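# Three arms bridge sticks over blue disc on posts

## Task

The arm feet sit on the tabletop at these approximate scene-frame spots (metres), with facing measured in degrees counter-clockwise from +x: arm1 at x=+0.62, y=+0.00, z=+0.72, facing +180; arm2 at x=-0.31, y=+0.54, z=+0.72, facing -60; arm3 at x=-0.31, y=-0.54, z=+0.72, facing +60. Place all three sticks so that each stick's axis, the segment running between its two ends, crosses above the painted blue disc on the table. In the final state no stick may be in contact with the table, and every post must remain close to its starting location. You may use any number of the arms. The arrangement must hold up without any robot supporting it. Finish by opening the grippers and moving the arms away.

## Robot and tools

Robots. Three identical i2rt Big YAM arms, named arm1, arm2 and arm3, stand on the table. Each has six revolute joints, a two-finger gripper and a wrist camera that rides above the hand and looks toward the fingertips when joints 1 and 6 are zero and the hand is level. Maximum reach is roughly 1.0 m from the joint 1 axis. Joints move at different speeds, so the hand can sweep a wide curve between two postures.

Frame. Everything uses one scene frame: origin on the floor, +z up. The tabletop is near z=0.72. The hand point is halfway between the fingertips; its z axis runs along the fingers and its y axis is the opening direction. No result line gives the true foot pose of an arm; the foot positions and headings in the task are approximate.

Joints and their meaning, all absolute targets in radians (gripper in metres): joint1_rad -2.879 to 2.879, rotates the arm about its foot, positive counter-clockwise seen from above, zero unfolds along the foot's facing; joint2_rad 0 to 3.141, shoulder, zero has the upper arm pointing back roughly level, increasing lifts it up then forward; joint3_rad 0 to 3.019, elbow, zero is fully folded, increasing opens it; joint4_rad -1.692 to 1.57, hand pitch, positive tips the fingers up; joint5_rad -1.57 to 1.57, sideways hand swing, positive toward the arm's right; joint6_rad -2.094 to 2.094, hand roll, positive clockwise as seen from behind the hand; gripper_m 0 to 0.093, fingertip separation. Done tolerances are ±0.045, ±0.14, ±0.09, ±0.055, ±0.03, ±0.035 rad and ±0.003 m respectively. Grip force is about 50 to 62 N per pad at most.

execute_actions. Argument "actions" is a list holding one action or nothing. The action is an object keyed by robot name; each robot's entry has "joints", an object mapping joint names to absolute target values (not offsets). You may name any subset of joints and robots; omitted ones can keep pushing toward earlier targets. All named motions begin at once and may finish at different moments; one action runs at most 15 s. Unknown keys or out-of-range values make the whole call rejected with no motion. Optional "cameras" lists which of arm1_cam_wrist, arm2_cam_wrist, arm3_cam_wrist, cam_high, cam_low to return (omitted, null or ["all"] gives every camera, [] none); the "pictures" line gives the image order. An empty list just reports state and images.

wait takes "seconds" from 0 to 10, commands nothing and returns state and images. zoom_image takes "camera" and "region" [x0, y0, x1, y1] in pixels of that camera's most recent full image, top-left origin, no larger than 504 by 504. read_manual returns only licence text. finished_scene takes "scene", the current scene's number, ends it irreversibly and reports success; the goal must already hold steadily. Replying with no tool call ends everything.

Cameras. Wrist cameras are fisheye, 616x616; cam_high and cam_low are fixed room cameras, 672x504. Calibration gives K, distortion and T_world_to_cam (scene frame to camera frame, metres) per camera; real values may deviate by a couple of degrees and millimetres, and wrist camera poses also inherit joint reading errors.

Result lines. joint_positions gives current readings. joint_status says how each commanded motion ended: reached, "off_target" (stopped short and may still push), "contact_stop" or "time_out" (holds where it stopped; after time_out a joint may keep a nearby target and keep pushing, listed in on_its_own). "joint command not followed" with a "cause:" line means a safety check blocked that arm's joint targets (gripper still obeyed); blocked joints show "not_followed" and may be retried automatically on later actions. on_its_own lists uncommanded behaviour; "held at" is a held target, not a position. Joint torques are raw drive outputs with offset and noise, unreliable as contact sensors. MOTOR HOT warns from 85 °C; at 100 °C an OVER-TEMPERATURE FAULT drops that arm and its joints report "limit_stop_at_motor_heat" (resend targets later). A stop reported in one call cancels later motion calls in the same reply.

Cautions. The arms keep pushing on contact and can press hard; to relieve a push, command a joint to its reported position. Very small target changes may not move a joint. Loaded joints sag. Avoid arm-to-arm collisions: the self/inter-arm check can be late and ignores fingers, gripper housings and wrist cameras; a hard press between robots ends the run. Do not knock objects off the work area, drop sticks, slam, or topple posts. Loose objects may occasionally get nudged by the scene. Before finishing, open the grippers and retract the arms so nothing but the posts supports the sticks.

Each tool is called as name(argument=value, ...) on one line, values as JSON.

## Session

execute_actions(actions=[])

Scene clock: 0.00 s.
Joint torques (N m, as the arm reports them, + toward a larger angle): no reading
arm1.joint_positions: joint1_rad=-0.488 joint2_rad=+0.587 joint3_rad=+1.396 joint4_rad=-1.216 joint5_rad=-0.226 joint6_rad=+0.378 gripper_m=+0.094
arm1.joint_status: not commanded
arm1.hand: x=+0.4034 y=+0.0815 z=+1.3616 quat_wxyz=(+0.068, +0.777, -0.297, -0.551) (m; scene frame)
arm2.joint_positions: joint1_rad=+0.478 joint2_rad=+0.451 joint3_rad=+1.322 joint4_rad=-1.355 joint5_rad=-0.224 joint6_rad=+0.169 gripper_m=+0.094
arm2.joint_status: not commanded
arm2.hand: x=-0.1437 y=+0.4804 z=+1.2644 quat_wxyz=(-0.522, -0.248, -0.816, +0.008) (m; scene frame)
arm3.joint_positions: joint1_rad=-0.361 joint2_rad=+0.521 joint3_rad=+1.451 joint4_rad=-1.390 joint5_rad=+0.039 joint6_rad=+0.015 gripper_m=+0.094
arm3.joint_status: not commanded
arm3.hand: x=-0.1738 y=-0.4290 z=+1.3283 quat_wxyz=(-0.501, +0.278, -0.802, -0.170) (m; scene frame)
pictures: arm1_cam_wrist, arm2_cam_wrist, arm3_cam_wrist, cam_high, cam_low
camera_calibration (this result's frames):
arm1_cam_wrist: T_world_to_cam=[[0.381779, 0.816202, -0.433658, 0.37041], [0.696926, -0.562404, -0.444967, 0.376837], [-0.607074, -0.132348, -0.783547, 1.44449], [0, 0, 0, 1]] pos_world=[0.472867, 0.100781, 1.46013]
arm2_cam_wrist: T_world_to_cam=[[-0.419274, -0.879906, -0.223552, 0.644631], [-0.766786, 0.475051, -0.431701, 0.210633], [0.486055, -0.00958455, -0.873876, 1.30197], [0, 0, 0, 1]] pos_world=[-0.201041, 0.479632, 1.3728]
arm3_cam_wrist: T_world_to_cam=[[0.615914, -0.787647, 0.0162122, -0.251019], [-0.694592, -0.552629, -0.46059, 0.255538], [0.371741, 0.272423, -0.887465, 1.48355], [0, 0, 0, 1]] pos_world=[-0.219396, -0.460649, 1.43837]
Images, in order (width x height): arm1_cam_wrist 616x616, arm2_cam_wrist 616x616, arm3_cam_wrist 616x616, cam_high 672x504, cam_low 672x504.

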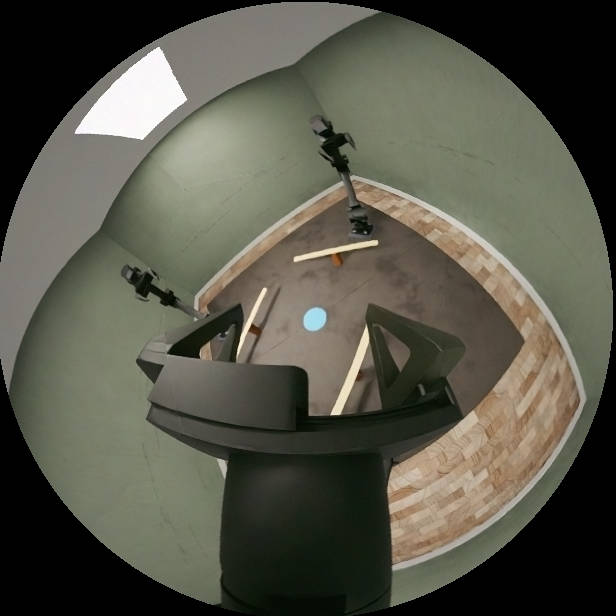

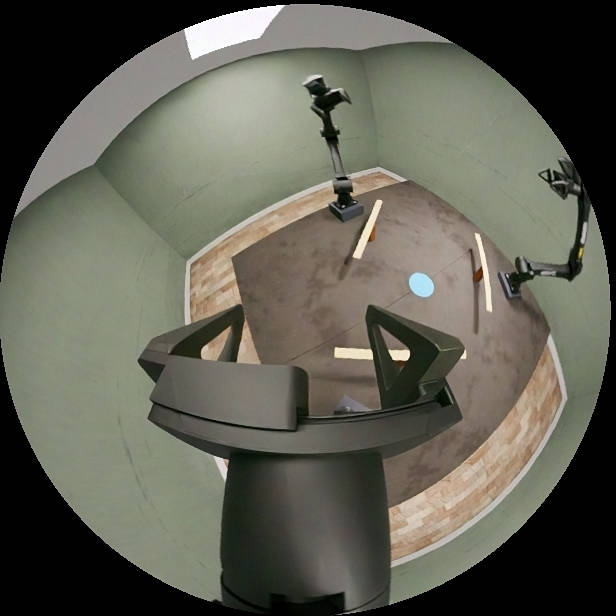

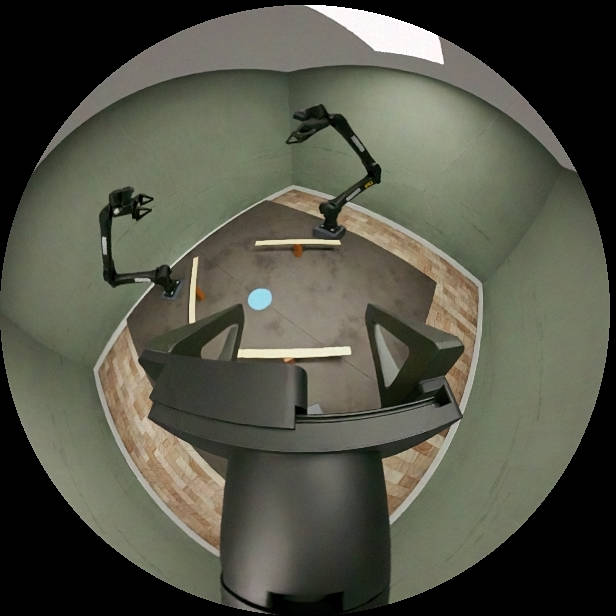

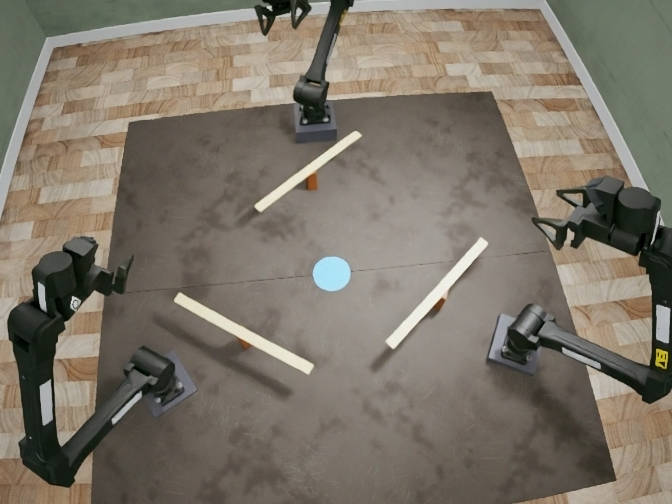

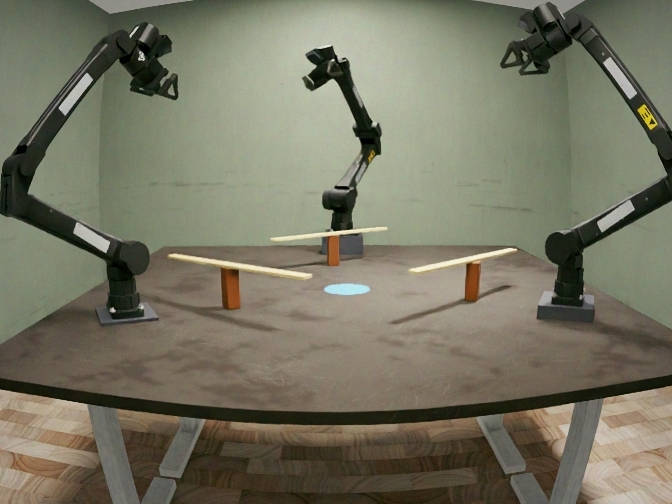

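execute_actions(actions=[{"arm1":{"joints":{"joint1_rad":0.062,"joint2_rad":1.083,"joint3_rad":0.655,"joint4_rad":-1.14,"joint5_rad":0,"joint6_rad":0.988,"gripper_m":0.07}},"arm2":{"joints":{"joint1_rad":0.02,"joint2_rad":1.045,"joint3_rad":0.81,"joint4_rad":-1.31,"joint5_rad":0,"joint6_rad":1.166,"gripper_m":0.07}},"arm3":{"joints":{"joint1_rad":-0.34,"joint2_rad":1.128,"joint3_rad":0.79,"joint4_rad":-1.22,"joint5_rad":0,"joint6_rad":-1.585,"gripper_m":0.07}}}], cameras=["arm1_cam_wrist","arm2_cam_wrist","arm3_cam_wrist","cam_low"])

Scene clock: 8.07 s.
Joint torques (N m, as the arm reports them, + toward a larger angle): arm1=[-1.09 -6.53  7.86  0.25  0.12  0.18] | arm2=[ 0.21 -6.45 10.45  0.05  0.13  0.09] | arm3=[ 0.1  -7.15  8.78  0.27 -0.22 -0.11]
arm1.joint_positions: joint1_rad=+0.061 joint2_rad=+1.082 joint3_rad=+0.672 joint4_rad=-1.136 joint5_rad=-0.002 joint6_rad=+0.979 gripper_m=+0.070
arm1.joint_status: all done
arm1.hand: x=+0.3608 y=-0.0137 z=+0.8843 quat_wxyz=(+0.014, +0.896, -0.445, -0.011) (m; scene frame)
arm2.joint_positions: joint1_rad=+0.023 joint2_rad=+1.055 joint3_rad=+0.785 joint4_rad=-1.310 joint5_rad=-0.003 joint6_rad=+1.150 gripper_m=+0.070
arm2.joint_status: all done
arm2.hand: x=-0.1719 y=+0.3169 z=+0.8746 quat_wxyz=(+0.004, -0.883, -0.470, +0.001) (m; scene frame)
arm3.joint_positions: joint1_rad=-0.352 joint2_rad=+1.135 joint3_rad=+0.796 joint4_rad=-1.217 joint5_rad=+0.003 joint6_rad=-1.567 gripper_m=+0.070
arm3.joint_status: all done
arm3.hand: x=-0.0928 y=-0.3494 z=+0.8832 quat_wxyz=(-0.007, +0.909, -0.417, +0.006) (m; scene frame)
pictures: arm1_cam_wrist, arm2_cam_wrist, arm3_cam_wrist, cam_low
camera_calibration (this result's frames):
arm1_cam_wrist: T_world_to_cam=[[0.79517, 0.605207, -0.0377977, -0.24463], [0.513444, -0.638821, 0.57296, -0.694436], [0.322613, -0.475007, -0.818711, 0.723], [0, 0, 0, 1]] pos_world=[0.317827, 0.0478622, 0.980565]
arm2_cam_wrist: T_world_to_cam=[[-0.839336, 0.543133, 0.0228322, -0.336912], [0.452179, 0.674234, 0.583904, -0.643456], [0.301743, 0.500416, -0.811502, 0.725568], [0, 0, 0, 1]] pos_world=[-0.21076, 0.253741, 0.972208]
arm3_cam_wrist: T_world_to_cam=[[0.750828, 0.66007, 0.023781, 0.280626], [0.518223, -0.611036, 0.598397, -0.69242], [0.409515, -0.436969, -0.800846, 0.715957], [0, 0, 0, 1]] pos_world=[-0.145069, -0.295475, 0.98104]
Images, in order (width x height): arm1_cam_wrist 616x616, arm2_cam_wrist 616x616, arm3_cam_wrist 616x616, cam_low 672x504.

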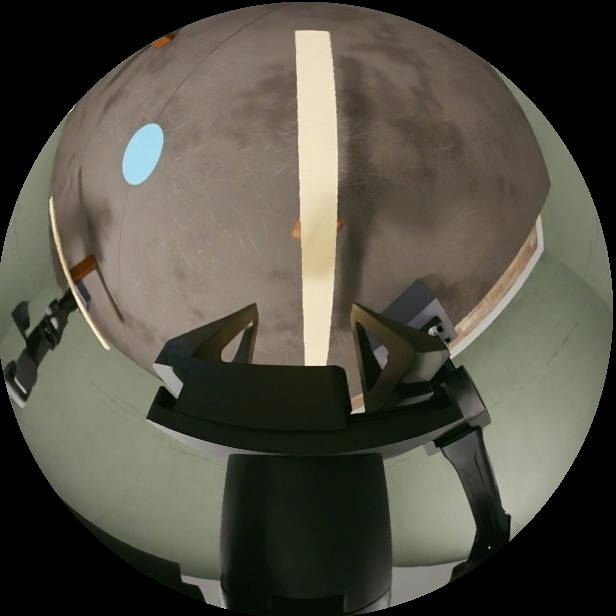

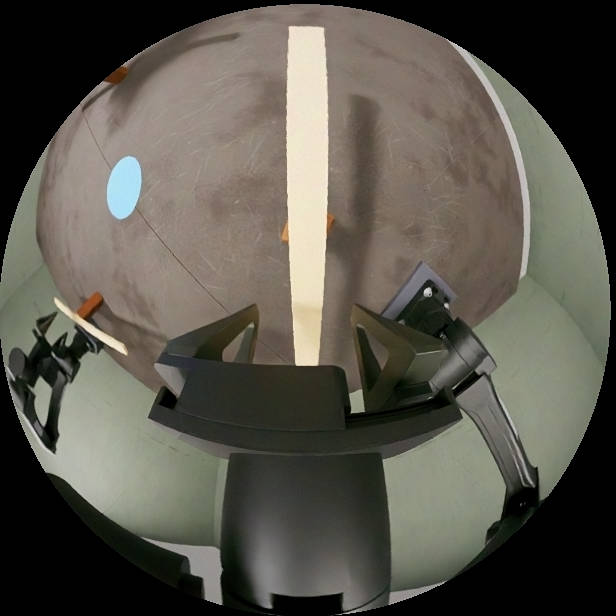

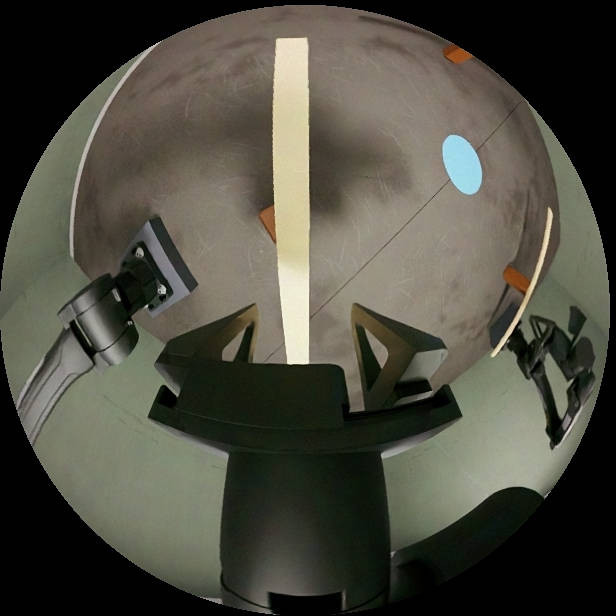

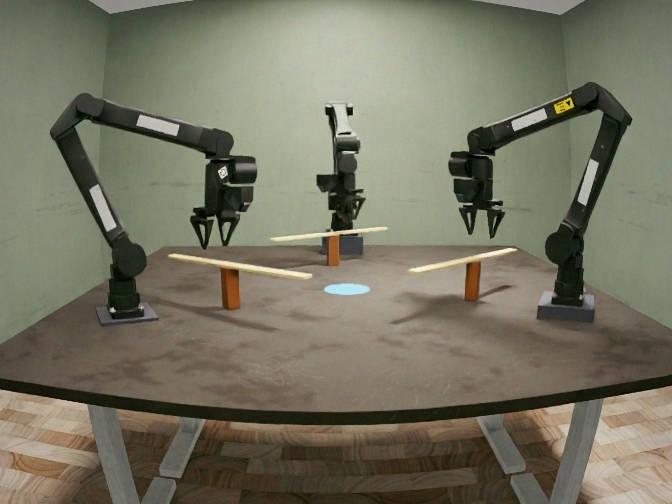

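execute_actions(actions=[{"arm1":{"joints":{"joint2_rad":1.18,"joint3_rad":0.547,"joint4_rad":-0.931}},"arm2":{"joints":{"joint2_rad":1.11,"joint3_rad":0.683,"joint4_rad":-1.12}},"arm3":{"joints":{"joint2_rad":1.212,"joint3_rad":0.662,"joint4_rad":-1.014}}}], cameras=["arm1_cam_wrist","arm2_cam_wrist","arm3_cam_wrist"])

Scene clock: 12.77 s.
Joint torques (N m, as the arm reports them, + toward a larger angle): arm1=[-1.07 -7.44  7.56  0.84  0.11  0.18] | arm2=[ 0.24 -5.6   9.22  0.54  0.13  0.09] | arm3=[-0.33 -6.08  8.71  0.73 -0.2  -0.2 ]
arm1.joint_positions: joint1_rad=+0.061 joint2_rad=+1.185 joint3_rad=+0.553 joint4_rad=-0.943 joint5_rad=-0.002 joint6_rad=+0.980 gripper_m=+0.070
arm1.joint_status: all done
arm1.hand: x=+0.3711 y=-0.0138 z=+0.8210 quat_wxyz=(+0.007, +0.896, -0.445, +0.001) (m; scene frame)
arm2.joint_positions: joint1_rad=+0.023 joint2_rad=+1.109 joint3_rad=+0.667 joint4_rad=-1.132 joint5_rad=-0.003 joint6_rad=+1.151 gripper_m=+0.070
arm2.joint_status: all done
arm2.hand: x=-0.1729 y=+0.3180 z=+0.8194 quat_wxyz=(+0.001, -0.883, -0.470, +0.001) (m; scene frame)
arm3.joint_positions: joint1_rad=-0.352 joint2_rad=+1.212 joint3_rad=+0.661 joint4_rad=-1.023 joint5_rad=+0.003 joint6_rad=-1.569 gripper_m=+0.070
arm3.joint_status: all done
arm3.hand: x=-0.1003 y=-0.3560 z=+0.8168 quat_wxyz=(+0.000, +0.909, -0.416, +0.002) (m; scene frame)
pictures: arm1_cam_wrist, arm2_cam_wrist, arm3_cam_wrist
camera_calibration (this result's frames):
arm1_cam_wrist: T_world_to_cam=[[0.795952, 0.605189, -0.0143935, -0.274741], [0.497059, -0.639797, 0.586168, -0.668342], [0.345533, -0.473716, -0.810062, 0.652199], [0, 0, 0, 1]] pos_world=[0.32553, 0.0476242, 0.916127]
arm2_cam_wrist: T_world_to_cam=[[-0.839209, 0.543533, 0.0173085, -0.332649], [0.450536, 0.677094, 0.58186, -0.611058], [0.304541, 0.4961, -0.813105, 0.683723], [0, 0, 0, 1]] pos_world=[-0.21208, 0.255354, 0.917247]
arm3_cam_wrist: T_world_to_cam=[[0.750292, 0.661077, 0.00623293, 0.306798], [0.526978, -0.603735, 0.598162, -0.649167], [0.399194, -0.445512, -0.801351, 0.659338], [0, 0, 0, 1]] pos_world=[-0.151295, -0.301, 0.914755]
Images, in order (width x height): arm1_cam_wrist 616x616, arm2_cam_wrist 616x616, arm3_cam_wrist 616x616.

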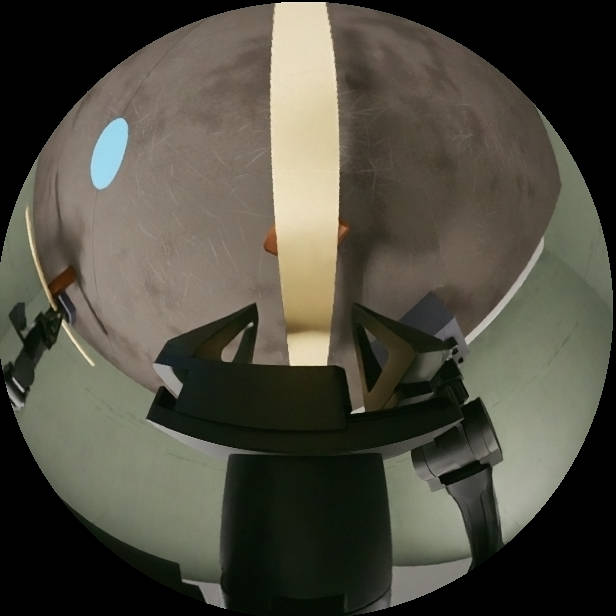

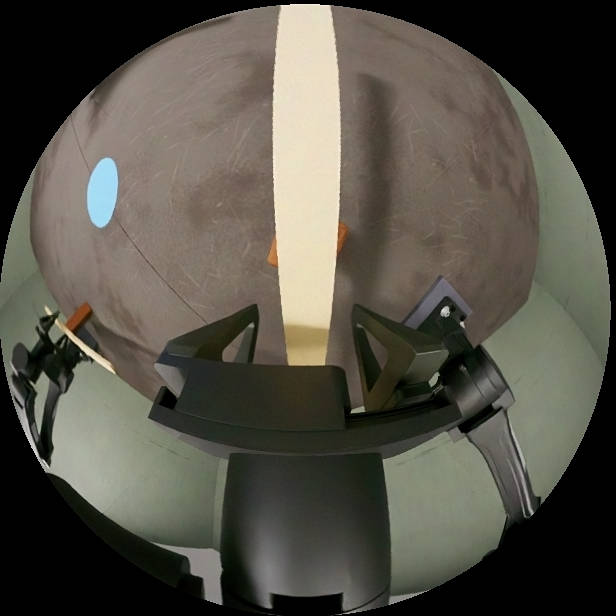

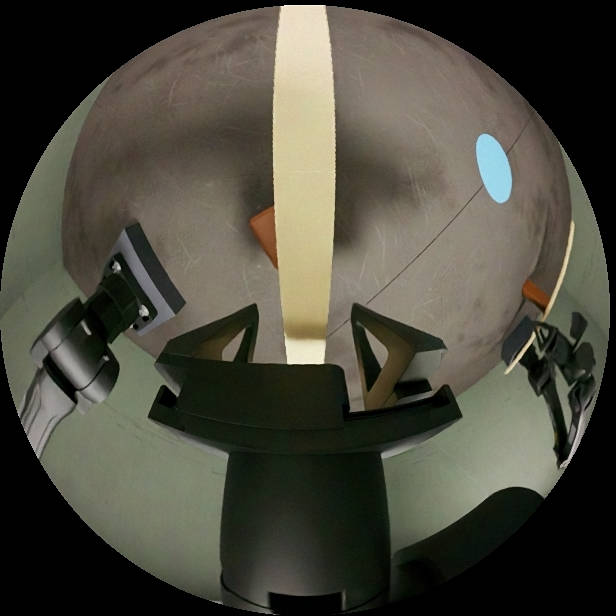

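execute_actions(actions=[{"arm1":{"joints":{"gripper_m":0.015}},"arm2":{"joints":{"gripper_m":0.015}},"arm3":{"joints":{"gripper_m":0.015}}}], cameras=[])

execute_actions(actions=[{"arm1":{"joints":{"joint2_rad":1.06,"joint3_rad":0.72,"joint4_rad":-1.22}},"arm2":{"joints":{"joint2_rad":1.034,"joint3_rad":0.865,"joint4_rad":-1.379}},"arm3":{"joints":{"joint2_rad":1.09,"joint3_rad":0.91,"joint4_rad":-1.372}}}], cameras=["cam_low"])

execute_actions(actions=[{"arm1":{"joints":{"joint1_rad":-0.078,"joint2_rad":1.225,"joint3_rad":0.715,"joint4_rad":-0.727,"joint6_rad":-0.09}},"arm2":{"joints":{"joint1_rad":-0.107,"joint2_rad":1.157,"joint3_rad":0.815,"joint4_rad":-0.905,"joint6_rad":-0.105}},"arm3":{"joints":{"joint1_rad":-0.12,"joint2_rad":1.11,"joint3_rad":0.84,"joint4_rad":-0.987,"joint6_rad":-0.09}}}], cameras=["cam_high"])

execute_actions(actions=[{"arm3":{"joints":{"joint2_rad":1.165,"joint3_rad":0.74,"joint4_rad":-0.832}}}], cameras=["cam_high","cam_low"])

zoom_image(camera="cam_low", region=[280, 180, 410, 280])

zoom_image(camera="cam_high", region=[270, 180, 400, 300])

Scene clock: 20.23 s.
Joint torques (N m, as the arm reports them, + toward a larger angle): arm1=[-1.09 -7.45  7.64  0.82  0.1   0.16] | arm2=[ 0.24 -5.57  9.19  0.5   0.12  0.08] | arm3=[-0.69 -6.85  8.51  0.73 -0.25 -0.1 ]
arm1.joint_positions: joint1_rad=+0.061 joint2_rad=+1.185 joint3_rad=+0.553 joint4_rad=-0.942 joint5_rad=-0.002 joint6_rad=+0.981 gripper_m=+0.028
arm1.joint_status: gripper_m off_target (ended at +0.028, target +0.015)
arm1.hand: x=+0.3710 y=-0.0138 z=+0.8210 quat_wxyz=(+0.007, +0.895, -0.446, +0.001) (m; scene frame)
arm2.joint_positions: joint1_rad=+0.023 joint2_rad=+1.109 joint3_rad=+0.667 joint4_rad=-1.132 joint5_rad=-0.003 joint6_rad=+1.152 gripper_m=+0.027
arm2.joint_status: gripper_m off_target (ended at +0.027, target +0.015)
arm2.hand: x=-0.1729 y=+0.3178 z=+0.8194 quat_wxyz=(+0.001, -0.883, -0.469, +0.001) (m; scene frame)
arm3.joint_positions: joint1_rad=-0.352 joint2_rad=+1.212 joint3_rad=+0.661 joint4_rad=-1.023 joint5_rad=+0.003 joint6_rad=-1.569 gripper_m=+0.028
arm3.joint_status: gripper_m off_target (ended at +0.028, target +0.015)
arm3.hand: x=-0.1003 y=-0.3560 z=+0.8168 quat_wxyz=(+0.000, +0.909, -0.416, +0.002) (m; scene frame)
pictures: none
No camera images: the call's "cameras" was empty. Leave "cameras" out to get every camera's image.

Scene clock: 21.40 s.
Joint torques (N m, as the arm reports them, + toward a larger angle): arm1=[-1.08 -5.38 12.24 -0.05  0.1   0.16] | arm2=[ 0.34 -5.79 11.03 -0.31  0.12  0.07] | arm3=[ 0.56 -3.79 11.86  0.11 -0.19 -0.13]
arm1.joint_positions: joint1_rad=+0.061 joint2_rad=+1.052 joint3_rad=+0.689 joint4_rad=-1.210 joint5_rad=-0.002 joint6_rad=+0.981 gripper_m=+0.028
arm1.joint_status: all done
arm1.hand: x=+0.3715 y=-0.0129 z=+0.8972 quat_wxyz=(+0.007, +0.895, -0.446, +0.000) (m; scene frame)
arm2.joint_positions: joint1_rad=+0.023 joint2_rad=+1.037 joint3_rad=+0.835 joint4_rad=-1.369 joint5_rad=-0.003 joint6_rad=+1.152 gripper_m=+0.027
arm2.joint_status: all done
arm2.hand: x=-0.1710 y=+0.3156 z=+0.8973 quat_wxyz=(-0.001, -0.883, -0.469, +0.001) (m; scene frame)
arm3.joint_positions: joint1_rad=-0.352 joint2_rad=+1.082 joint3_rad=+0.886 joint4_rad=-1.363 joint5_rad=+0.003 joint6_rad=-1.570 gripper_m=+0.028
arm3.joint_status: all done
arm3.hand: x=-0.0974 y=-0.3532 z=+0.9304 quat_wxyz=(-0.006, +0.910, -0.416, +0.005) (m; scene frame)
pictures: cam_low
Images, in order (width x height): cam_low 672x504.

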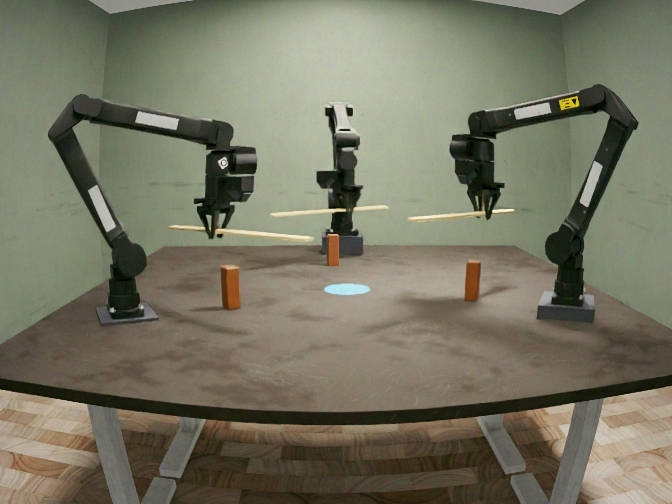

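Scene clock: 23.53 s.
Joint torques (N m, as the arm reports them, + toward a larger angle): arm1=[ -1.06 -10.05  11.44   1.53   0.    -0.04] | arm2=[ 0.36 -8.75  9.89  1.22  0.02 -0.16] | arm3=[-1.4  -6.19  9.87  1.78 -0.03  0.27]
arm1.joint_positions: joint1_rad=-0.079 joint2_rad=+1.232 joint3_rad=+0.689 joint4_rad=-0.742 joint5_rad=-0.001 joint6_rad=-0.081 gripper_m=+0.028
arm1.joint_status: all done
arm1.hand: x=+0.2653 y=+0.0305 z=+0.8628 quat_wxyz=(-0.005, +0.989, -0.002, -0.146) (m; scene frame)
arm2.joint_positions: joint1_rad=-0.106 joint2_rad=+1.166 joint3_rad=+0.801 joint4_rad=-0.922 joint5_rad=-0.003 joint6_rad=-0.089 gripper_m=+0.027
arm2.joint_status: all done
arm2.hand: x=-0.1599 y=+0.2094 z=+0.8618 quat_wxyz=(-0.116, -0.497, -0.856, +0.083) (m; scene frame)
arm3.joint_positions: joint1_rad=-0.122 joint2_rad=+1.100 joint3_rad=+0.844 joint4_rad=-1.000 joint5_rad=+0.002 joint6_rad=-0.108 gripper_m=+0.028
arm3.joint_status: all done
arm3.hand: x=-0.1012 y=-0.2491 z=+0.9218 quat_wxyz=(-0.145, +0.496, -0.854, -0.062) (m; scene frame)
pictures: cam_high
Images, in order (width x height): cam_high 672x504.

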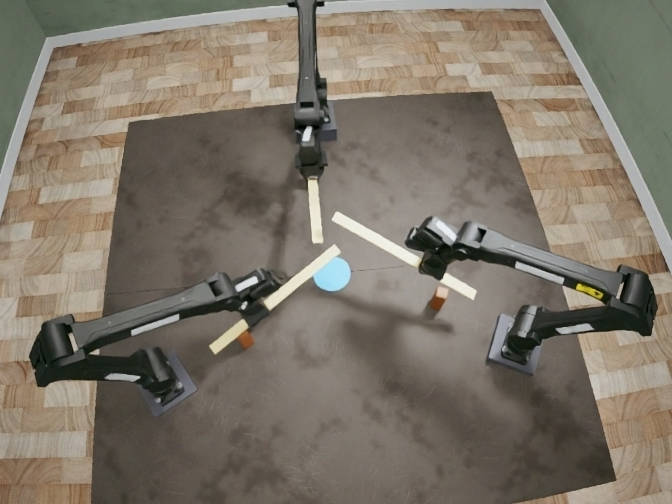

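Scene clock: 24.47 s.
Joint torques (N m, as the arm reports them, + toward a larger angle): arm1=[ -1.07 -10.03  11.45   1.54   0.    -0.03] | arm2=[ 0.39 -8.7   9.92  1.22  0.01 -0.16] | arm3=[-0.43 -7.31  9.68  1.73 -0.03  0.25]
arm1.joint_positions: joint1_rad=-0.079 joint2_rad=+1.232 joint3_rad=+0.689 joint4_rad=-0.742 joint5_rad=-0.001 joint6_rad=-0.081 gripper_m=+0.028
arm1.joint_status: not commanded
arm1.hand: x=+0.2653 y=+0.0305 z=+0.8628 quat_wxyz=(-0.005, +0.989, -0.002, -0.146) (m; scene frame)
arm2.joint_positions: joint1_rad=-0.106 joint2_rad=+1.166 joint3_rad=+0.801 joint4_rad=-0.922 joint5_rad=-0.003 joint6_rad=-0.089 gripper_m=+0.027
arm2.joint_status: not commanded
arm2.hand: x=-0.1599 y=+0.2094 z=+0.8618 quat_wxyz=(-0.116, -0.497, -0.856, +0.083) (m; scene frame)
arm3.joint_positions: joint1_rad=-0.122 joint2_rad=+1.166 joint3_rad=+0.737 joint4_rad=-0.844 joint5_rad=+0.002 joint6_rad=-0.107 gripper_m=+0.028
arm3.joint_status: all done
arm3.hand: x=-0.1018 y=-0.2503 z=+0.8653 quat_wxyz=(-0.138, +0.496, -0.855, -0.059) (m; scene frame)
pictures: cam_high, cam_low
Images, in order (width x height): cam_high 672x504, cam_low 672x504.

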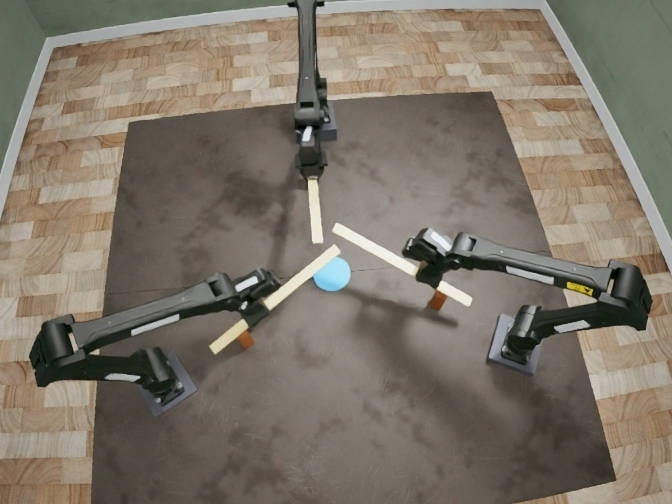

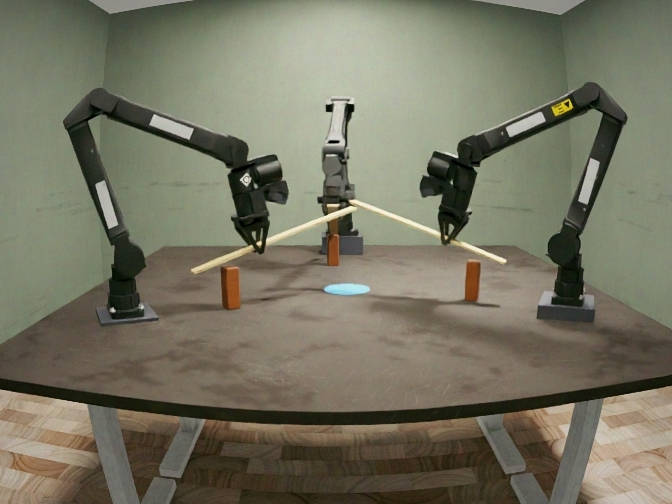

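Region (280, 180, 410, 280) of cam_low's 672x504 image, scaled by 3.877, with more detail than that image has; it fills the top 388 rows of this view, and the rest is white.

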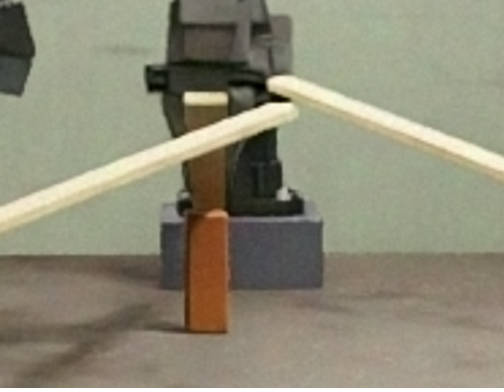

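Region (270, 180, 400, 300) of cam_high's 672x504 image, scaled by 3.877, with more detail than that image has; it fills the top 465 rows of this view, and the rest is white.

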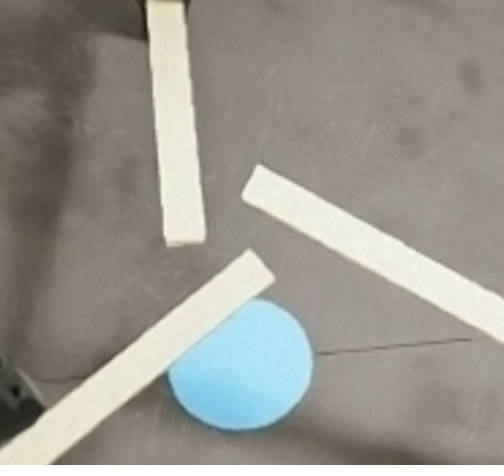

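execute_actions(actions=[{"arm1":{"joints":{"joint1_rad":-0.065,"joint2_rad":1.265,"joint3_rad":0.80,"joint4_rad":-0.725,"joint6_rad":-0.065}},"arm2":{"joints":{"joint1_rad":-0.09,"joint2_rad":1.205,"joint3_rad":0.918,"joint4_rad":-0.903,"joint6_rad":-0.072}},"arm3":{"joints":{"joint1_rad":-0.108,"joint2_rad":1.222,"joint3_rad":0.835,"joint4_rad":-0.815}}}], cameras=["cam_low"])

zoom_image(camera="cam_low", region=[280, 160, 410, 260])

Scene clock: 28.80 s.
Joint torques (N m, as the arm reports them, + toward a larger angle): arm1=[-0.27 -9.62 13.51  1.5   0.    0.18] | arm2=[ 1.18 -8.45 12.48  1.18  0.02  0.09] | arm3=[-0.43 -7.23 13.62  1.37 -0.06  0.2 ]
arm1.joint_positions: joint1_rad=-0.073 joint2_rad=+1.258 joint3_rad=+0.753 joint4_rad=-0.737 joint5_rad=-0.001 joint6_rad=-0.074 gripper_m=+0.028
arm1.joint_status: all done
arm1.hand: x=+0.2380 y=+0.0309 z=+0.8803 quat_wxyz=(-0.006, +0.986, -0.003, -0.167) (m; scene frame)
arm2.joint_positions: joint1_rad=-0.099 joint2_rad=+1.202 joint3_rad=+0.872 joint4_rad=-0.917 joint5_rad=-0.003 joint6_rad=-0.088 gripper_m=+0.027
arm2.joint_status: all done
arm2.hand: x=-0.1460 y=+0.1856 z=+0.8801 quat_wxyz=(-0.132, -0.493, -0.855, +0.093) (m; scene frame)
arm3.joint_positions: joint1_rad=-0.120 joint2_rad=+1.215 joint3_rad=+0.790 joint4_rad=-0.826 joint5_rad=+0.002 joint6_rad=-0.107 gripper_m=+0.028
arm3.joint_status: all done
arm3.hand: x=-0.0883 y=-0.2304 z=+0.8718 quat_wxyz=(-0.148, +0.496, -0.853, -0.063) (m; scene frame)
pictures: cam_low
Images, in order (width x height): cam_low 672x504.

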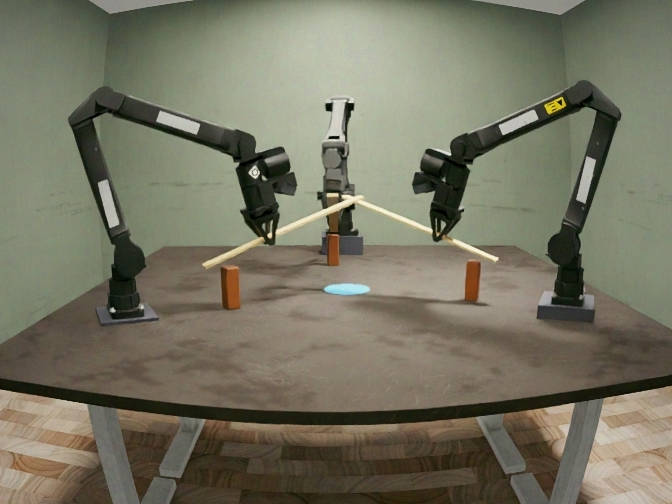

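Region (280, 160, 410, 260) of cam_low's 672x504 image, scaled by 3.877, with more detail than that image has; it fills the top 388 rows of this view, and the rest is white.

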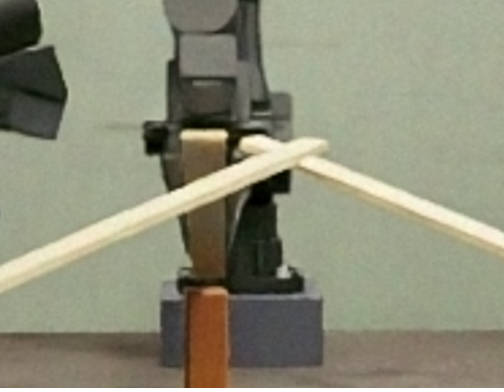

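execute_actions(actions=[{"arm1":{"joints":{"joint1_rad":-0.056,"joint2_rad":1.343,"joint3_rad":0.903,"joint6_rad":-0.058}},"arm2":{"joints":{"joint1_rad":-0.081,"joint2_rad":1.28,"joint3_rad":1.022,"joint6_rad":-0.062}},"arm3":{"joints":{"joint1_rad":-0.1,"joint2_rad":1.295,"joint3_rad":0.942}}}], cameras=["cam_high","cam_low"])

zoom_image(camera="cam_low", region=[290, 170, 400, 270])

zoom_image(camera="cam_high", region=[220, 150, 470, 360])

Scene clock: 33.27 s.
Joint torques (N m, as the arm reports them, + toward a larger angle): arm1=[ -0.32 -11.9   13.77   1.45   0.     0.18] | arm2=[  1.28 -10.4   12.72   1.17   0.01   0.09] | arm3=[-0.29 -8.43 13.97  1.54 -0.02  0.29]
arm1.joint_positions: joint1_rad=-0.064 joint2_rad=+1.339 joint3_rad=+0.855 joint4_rad=-0.735 joint5_rad=-0.001 joint6_rad=-0.067 gripper_m=+0.028
arm1.joint_status: all done
arm1.hand: x=+0.1979 y=+0.0301 z=+0.8922 quat_wxyz=(-0.006, +0.984, -0.001, -0.178) (m; scene frame)
arm2.joint_positions: joint1_rad=-0.089 joint2_rad=+1.279 joint3_rad=+0.974 joint4_rad=-0.915 joint5_rad=-0.003 joint6_rad=-0.078 gripper_m=+0.027
arm2.joint_status: all done
arm2.hand: x=-0.1258 y=+0.1525 z=+0.8962 quat_wxyz=(-0.144, -0.492, -0.853, +0.100) (m; scene frame)
arm3.joint_positions: joint1_rad=-0.111 joint2_rad=+1.287 joint3_rad=+0.900 joint4_rad=-0.823 joint5_rad=+0.002 joint6_rad=-0.107 gripper_m=+0.028
arm3.joint_status: all done
arm3.hand: x=-0.0665 y=-0.1934 z=+0.8926 quat_wxyz=(-0.166, +0.498, -0.848, -0.072) (m; scene frame)
pictures: cam_high, cam_low
Images, in order (width x height): cam_high 672x504, cam_low 672x504.

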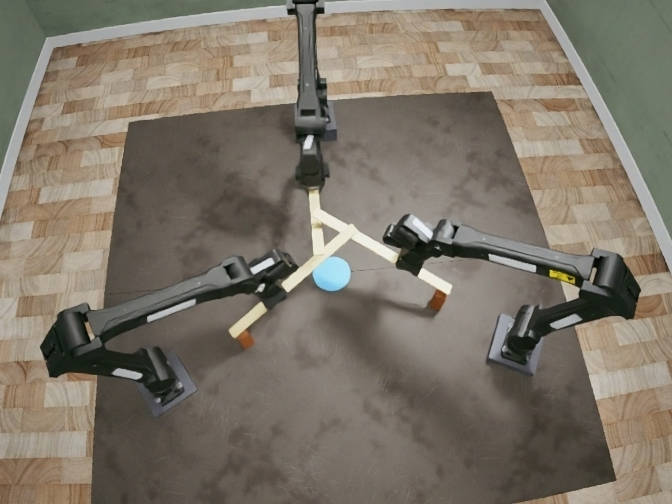

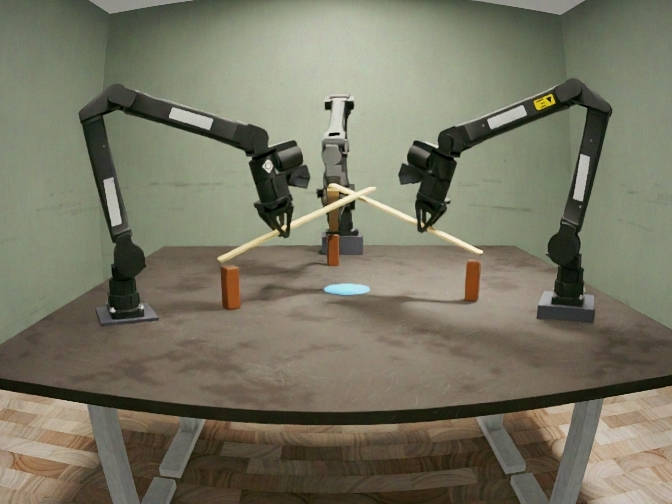

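Region (290, 170, 400, 270) of cam_low's 672x504 image, scaled by 4.582, with more detail than that image has; it fills the top 458 rows of this view, and the rest is white.

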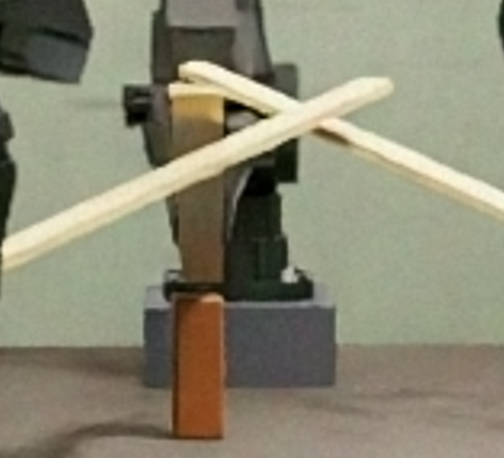

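Region (220, 150, 470, 360) of cam_high's 672x504 image, scaled by 2.016, with more detail than that image has; it fills the top 423 rows of this view, and the rest is white.

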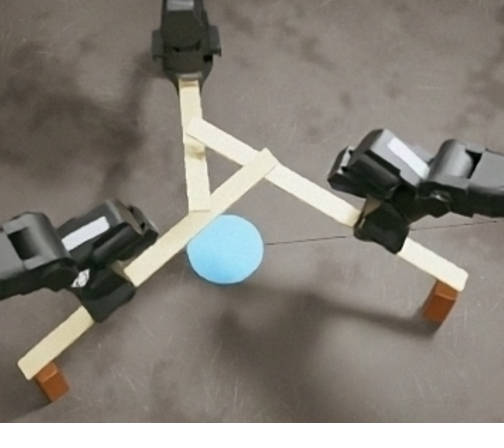

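execute_actions(actions=[{"arm1":{"joints":{"joint2_rad":1.524,"joint3_rad":0.984,"joint4_rad":-0.865}},"arm2":{"joints":{"joint2_rad":1.44,"joint3_rad":1.066,"joint4_rad":-1.019}},"arm3":{"joints":{"joint2_rad":1.457,"joint3_rad":1.0,"joint4_rad":-0.944}}}], cameras=["cam_high","cam_low"])

zoom_image(camera="cam_low", region=[200, 190, 500, 310])

zoom_image(camera="cam_high", region=[220, 150, 470, 360])

Scene clock: 37.20 s.
Joint torques (N m, as the arm reports them, + toward a larger angle): arm1=[ -0.25 -14.86  11.82   0.37  -0.03   0.18] | arm2=[  1.19 -13.56  11.14   0.07  -0.01   0.07] | arm3=[ -0.78 -11.39  11.88   0.55  -0.1    0.2 ]
arm1.joint_positions: joint1_rad=-0.064 joint2_rad=+1.526 joint3_rad=+0.949 joint4_rad=-0.858 joint5_rad=+0.000 joint6_rad=-0.066 gripper_m=+0.028
arm1.joint_status: all done
arm1.hand: x=+0.1956 y=+0.0298 z=+0.8459 quat_wxyz=(+0.001, +0.997, -0.001, -0.071) (m; scene frame)
arm2.joint_positions: joint1_rad=-0.089 joint2_rad=+1.451 joint3_rad=+1.029 joint4_rad=-1.010 joint5_rad=-0.002 joint6_rad=-0.075 gripper_m=+0.027
arm2.joint_status: all done
arm2.hand: x=-0.1262 y=+0.1524 z=+0.8438 quat_wxyz=(-0.057, -0.500, -0.863, +0.041) (m; scene frame)
arm3.joint_positions: joint1_rad=-0.111 joint2_rad=+1.462 joint3_rad=+0.967 joint4_rad=-0.939 joint5_rad=+0.002 joint6_rad=-0.106 gripper_m=+0.028
arm3.joint_status: all done
arm3.hand: x=-0.0683 y=-0.1962 z=+0.8433 quat_wxyz=(-0.065, +0.505, -0.860, -0.027) (m; scene frame)
pictures: cam_high, cam_low
Images, in order (width x height): cam_high 672x504, cam_low 672x504.

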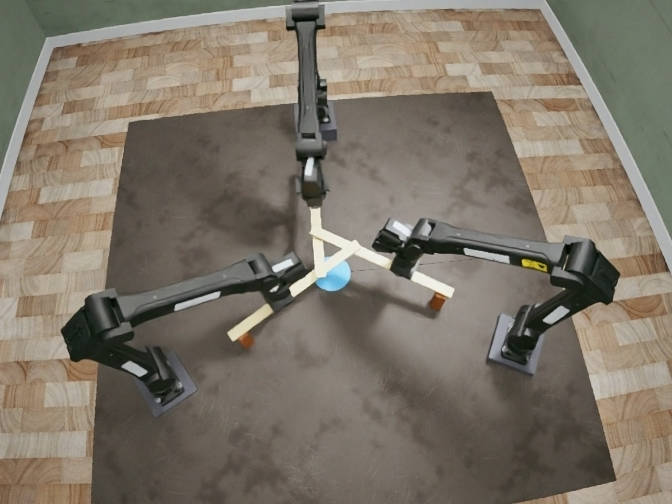

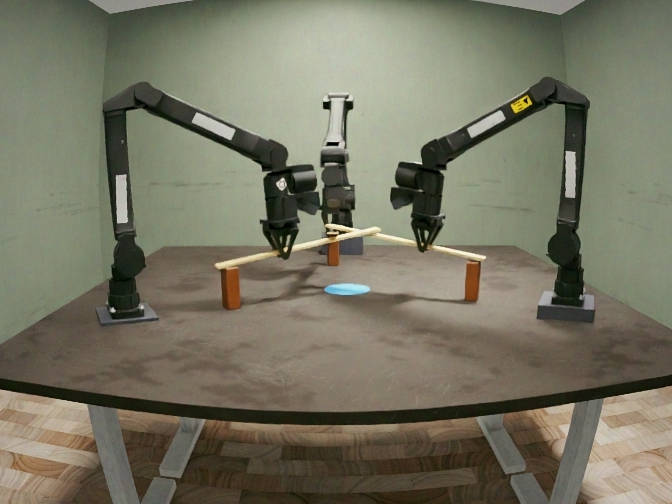

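Region (200, 190, 500, 310) of cam_low's 672x504 image, scaled by 1.680, with more detail than that image has; it fills the top 202 rows of this view, and the rest is white.

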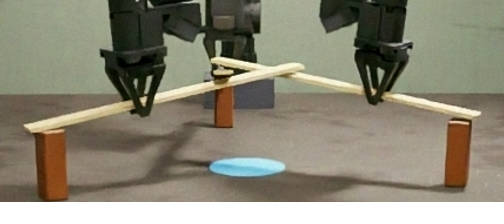

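Region (220, 150, 470, 360) of cam_high's 672x504 image, scaled by 2.016, with more detail than that image has; it fills the top 423 rows of this view, and the rest is white.

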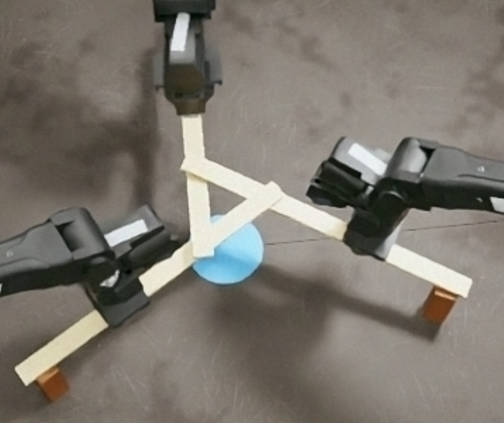

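execute_actions(actions=[{"arm1":{"joints":{"joint2_rad":1.556,"joint4_rad":-0.875}},"arm2":{"joints":{"joint2_rad":1.472,"joint4_rad":-1.03}},"arm3":{"joints":{"joint2_rad":1.49,"joint4_rad":-0.955}}}], cameras=["cam_low"])

execute_actions(actions=[{"arm1":{"joints":{"gripper_m":0.06}},"arm2":{"joints":{"gripper_m":0.06}},"arm3":{"joints":{"gripper_m":0.06}}}], cameras=["cam_low"])

execute_actions(actions=[{"arm1":{"joints":{"joint2_rad":1.05,"joint4_rad":-1.2}},"arm2":{"joints":{"joint2_rad":1.0,"joint4_rad":-1.3}},"arm3":{"joints":{"joint2_rad":1.0,"joint4_rad":-1.25}}}], cameras=["cam_low","cam_high"])

zoom_image(camera="cam_high", region=[220, 150, 470, 360])

Scene clock: 42.00 s.
Joint torques (N m, as the arm reports them, + toward a larger angle): arm1=[ -0.38 -12.81  11.77   0.33  -0.03   0.17] | arm2=[  1.31 -11.37  11.1   -0.02  -0.02   0.07] | arm3=[ -0.89 -10.6   11.83   0.55  -0.12   0.37]
arm1.joint_positions: joint1_rad=-0.064 joint2_rad=+1.535 joint3_rad=+0.949 joint4_rad=-0.867 joint5_rad=+0.000 joint6_rad=-0.066 gripper_m=+0.028
arm1.joint_status: all done
arm1.hand: x=+0.1983 y=+0.0296 z=+0.8421 quat_wxyz=(+0.002, +0.998, -0.001, -0.062) (m; scene frame)
arm2.joint_positions: joint1_rad=-0.089 joint2_rad=+1.458 joint3_rad=+1.029 joint4_rad=-1.020 joint5_rad=-0.002 joint6_rad=-0.075 gripper_m=+0.027
arm2.joint_status: all done
arm2.hand: x=-0.1273 y=+0.1546 z=+0.8408 quat_wxyz=(-0.050, -0.500, -0.864, +0.036) (m; scene frame)
arm3.joint_positions: joint1_rad=-0.111 joint2_rad=+1.472 joint3_rad=+0.967 joint4_rad=-0.948 joint5_rad=+0.002 joint6_rad=-0.106 gripper_m=+0.028
arm3.joint_status: all done
arm3.hand: x=-0.0698 y=-0.1984 z=+0.8392 quat_wxyz=(-0.056, +0.505, -0.861, -0.023) (m; scene frame)
pictures: cam_low
Images, in order (width x height): cam_low 672x504.

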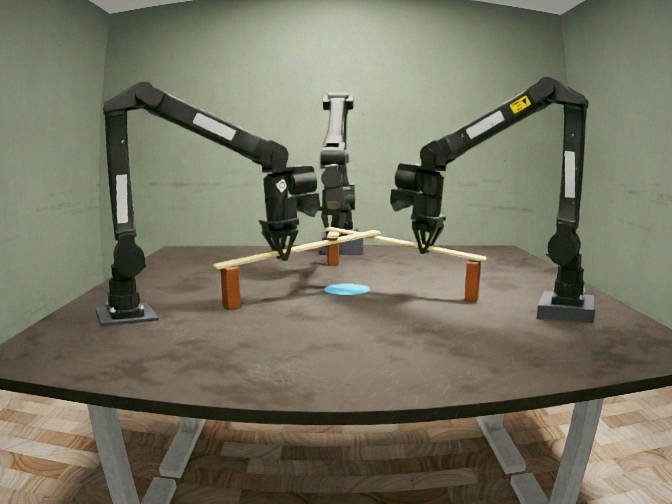

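Scene clock: 42.60 s.
Joint torques (N m, as the arm reports them, + toward a larger angle): arm1=[ -0.34 -12.78  11.73   0.32  -0.03   0.17] | arm2=[  1.26 -11.39  11.1    0.01  -0.01   0.07] | arm3=[ -0.58 -10.36  11.85   0.36  -0.1    0.19]
arm1.joint_positions: joint1_rad=-0.064 joint2_rad=+1.535 joint3_rad=+0.949 joint4_rad=-0.867 joint5_rad=+0.000 joint6_rad=-0.066 gripper_m=+0.060
arm1.joint_status: all done
arm1.hand: x=+0.1983 y=+0.0296 z=+0.8421 quat_wxyz=(+0.002, +0.998, -0.001, -0.062) (m; scene frame)
arm2.joint_positions: joint1_rad=-0.089 joint2_rad=+1.458 joint3_rad=+1.029 joint4_rad=-1.020 joint5_rad=-0.002 joint6_rad=-0.075 gripper_m=+0.060
arm2.joint_status: all done
arm2.hand: x=-0.1273 y=+0.1546 z=+0.8408 quat_wxyz=(-0.050, -0.500, -0.864, +0.036) (m; scene frame)
arm3.joint_positions: joint1_rad=-0.111 joint2_rad=+1.472 joint3_rad=+0.967 joint4_rad=-0.948 joint5_rad=+0.002 joint6_rad=-0.106 gripper_m=+0.060
arm3.joint_status: all done
arm3.hand: x=-0.0698 y=-0.1984 z=+0.8392 quat_wxyz=(-0.056, +0.505, -0.861, -0.023) (m; scene frame)
pictures: cam_low
Images, in order (width x height): cam_low 672x504.

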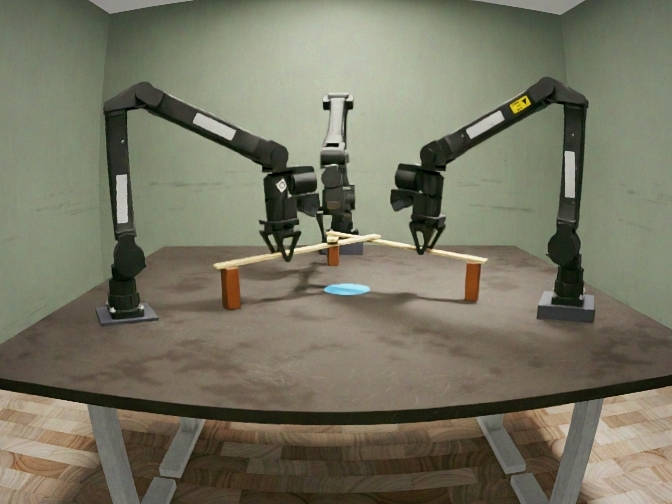

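Scene clock: 43.97 s.
Joint torques (N m, as the arm reports them, + toward a larger angle): arm1=[-0.42 -6.79 13.7   0.51 -0.03  0.17] | arm2=[ 1.32 -4.75 12.16  0.36 -0.03  0.07] | arm3=[-1.09 -3.66 13.3   0.77 -0.06  0.24]
arm1.joint_positions: joint1_rad=-0.064 joint2_rad=+1.039 joint3_rad=+0.949 joint4_rad=-1.189 joint5_rad=+0.000 joint6_rad=-0.066 gripper_m=+0.060
arm1.joint_status: all done
arm1.hand: x=+0.2831 y=+0.0258 z=+1.0070 quat_wxyz=(-0.004, +0.989, -0.002, -0.148) (m; scene frame)
arm2.joint_positions: joint1_rad=-0.089 joint2_rad=+0.990 joint3_rad=+1.031 joint4_rad=-1.291 joint5_rad=-0.002 joint6_rad=-0.075 gripper_m=+0.060
arm2.joint_status: all done
arm2.hand: x=-0.1672 y=+0.2400 z=+0.9956 quat_wxyz=(-0.132, -0.495, -0.854, +0.092) (m; scene frame)
arm3.joint_positions: joint1_rad=-0.111 joint2_rad=+0.985 joint3_rad=+0.967 joint4_rad=-1.242 joint5_rad=+0.002 joint6_rad=-0.106 gripper_m=+0.060
arm3.joint_status: all done
arm3.hand: x=-0.1219 y=-0.2713 z=+0.9963 quat_wxyz=(-0.143, +0.500, -0.852, -0.062) (m; scene frame)
pictures: cam_high, cam_low
Images, in order (width x height): cam_high 672x504, cam_low 672x504.

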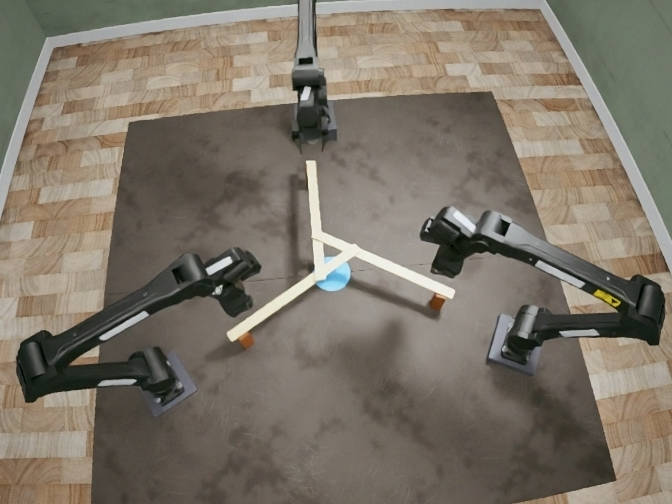

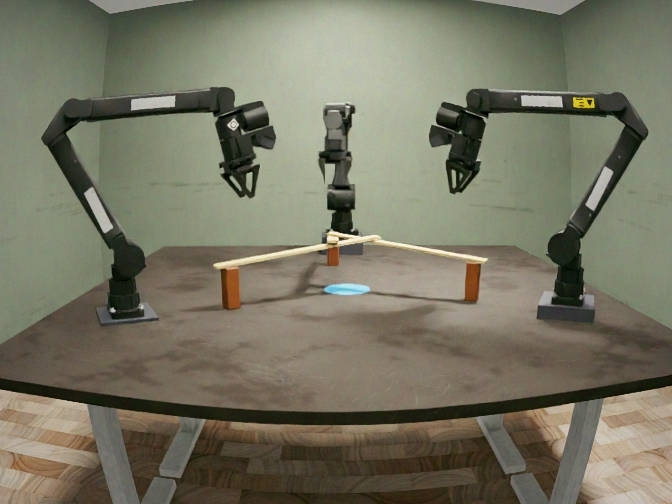

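Region (220, 150, 470, 360) of cam_high's 672x504 image, scaled by 2.016, with more detail than that image has; it fills the top 423 rows of this view, and the rest is white.

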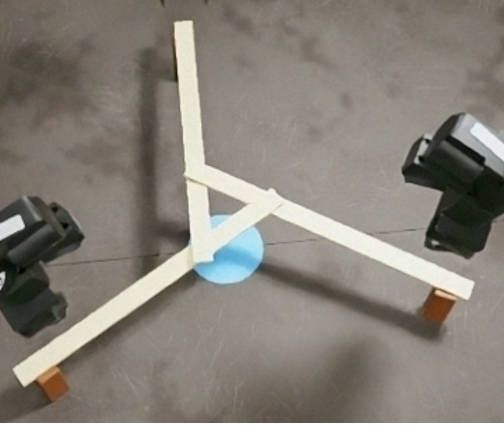

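finished_scene(scene=2)

The scene is finished: the task was done.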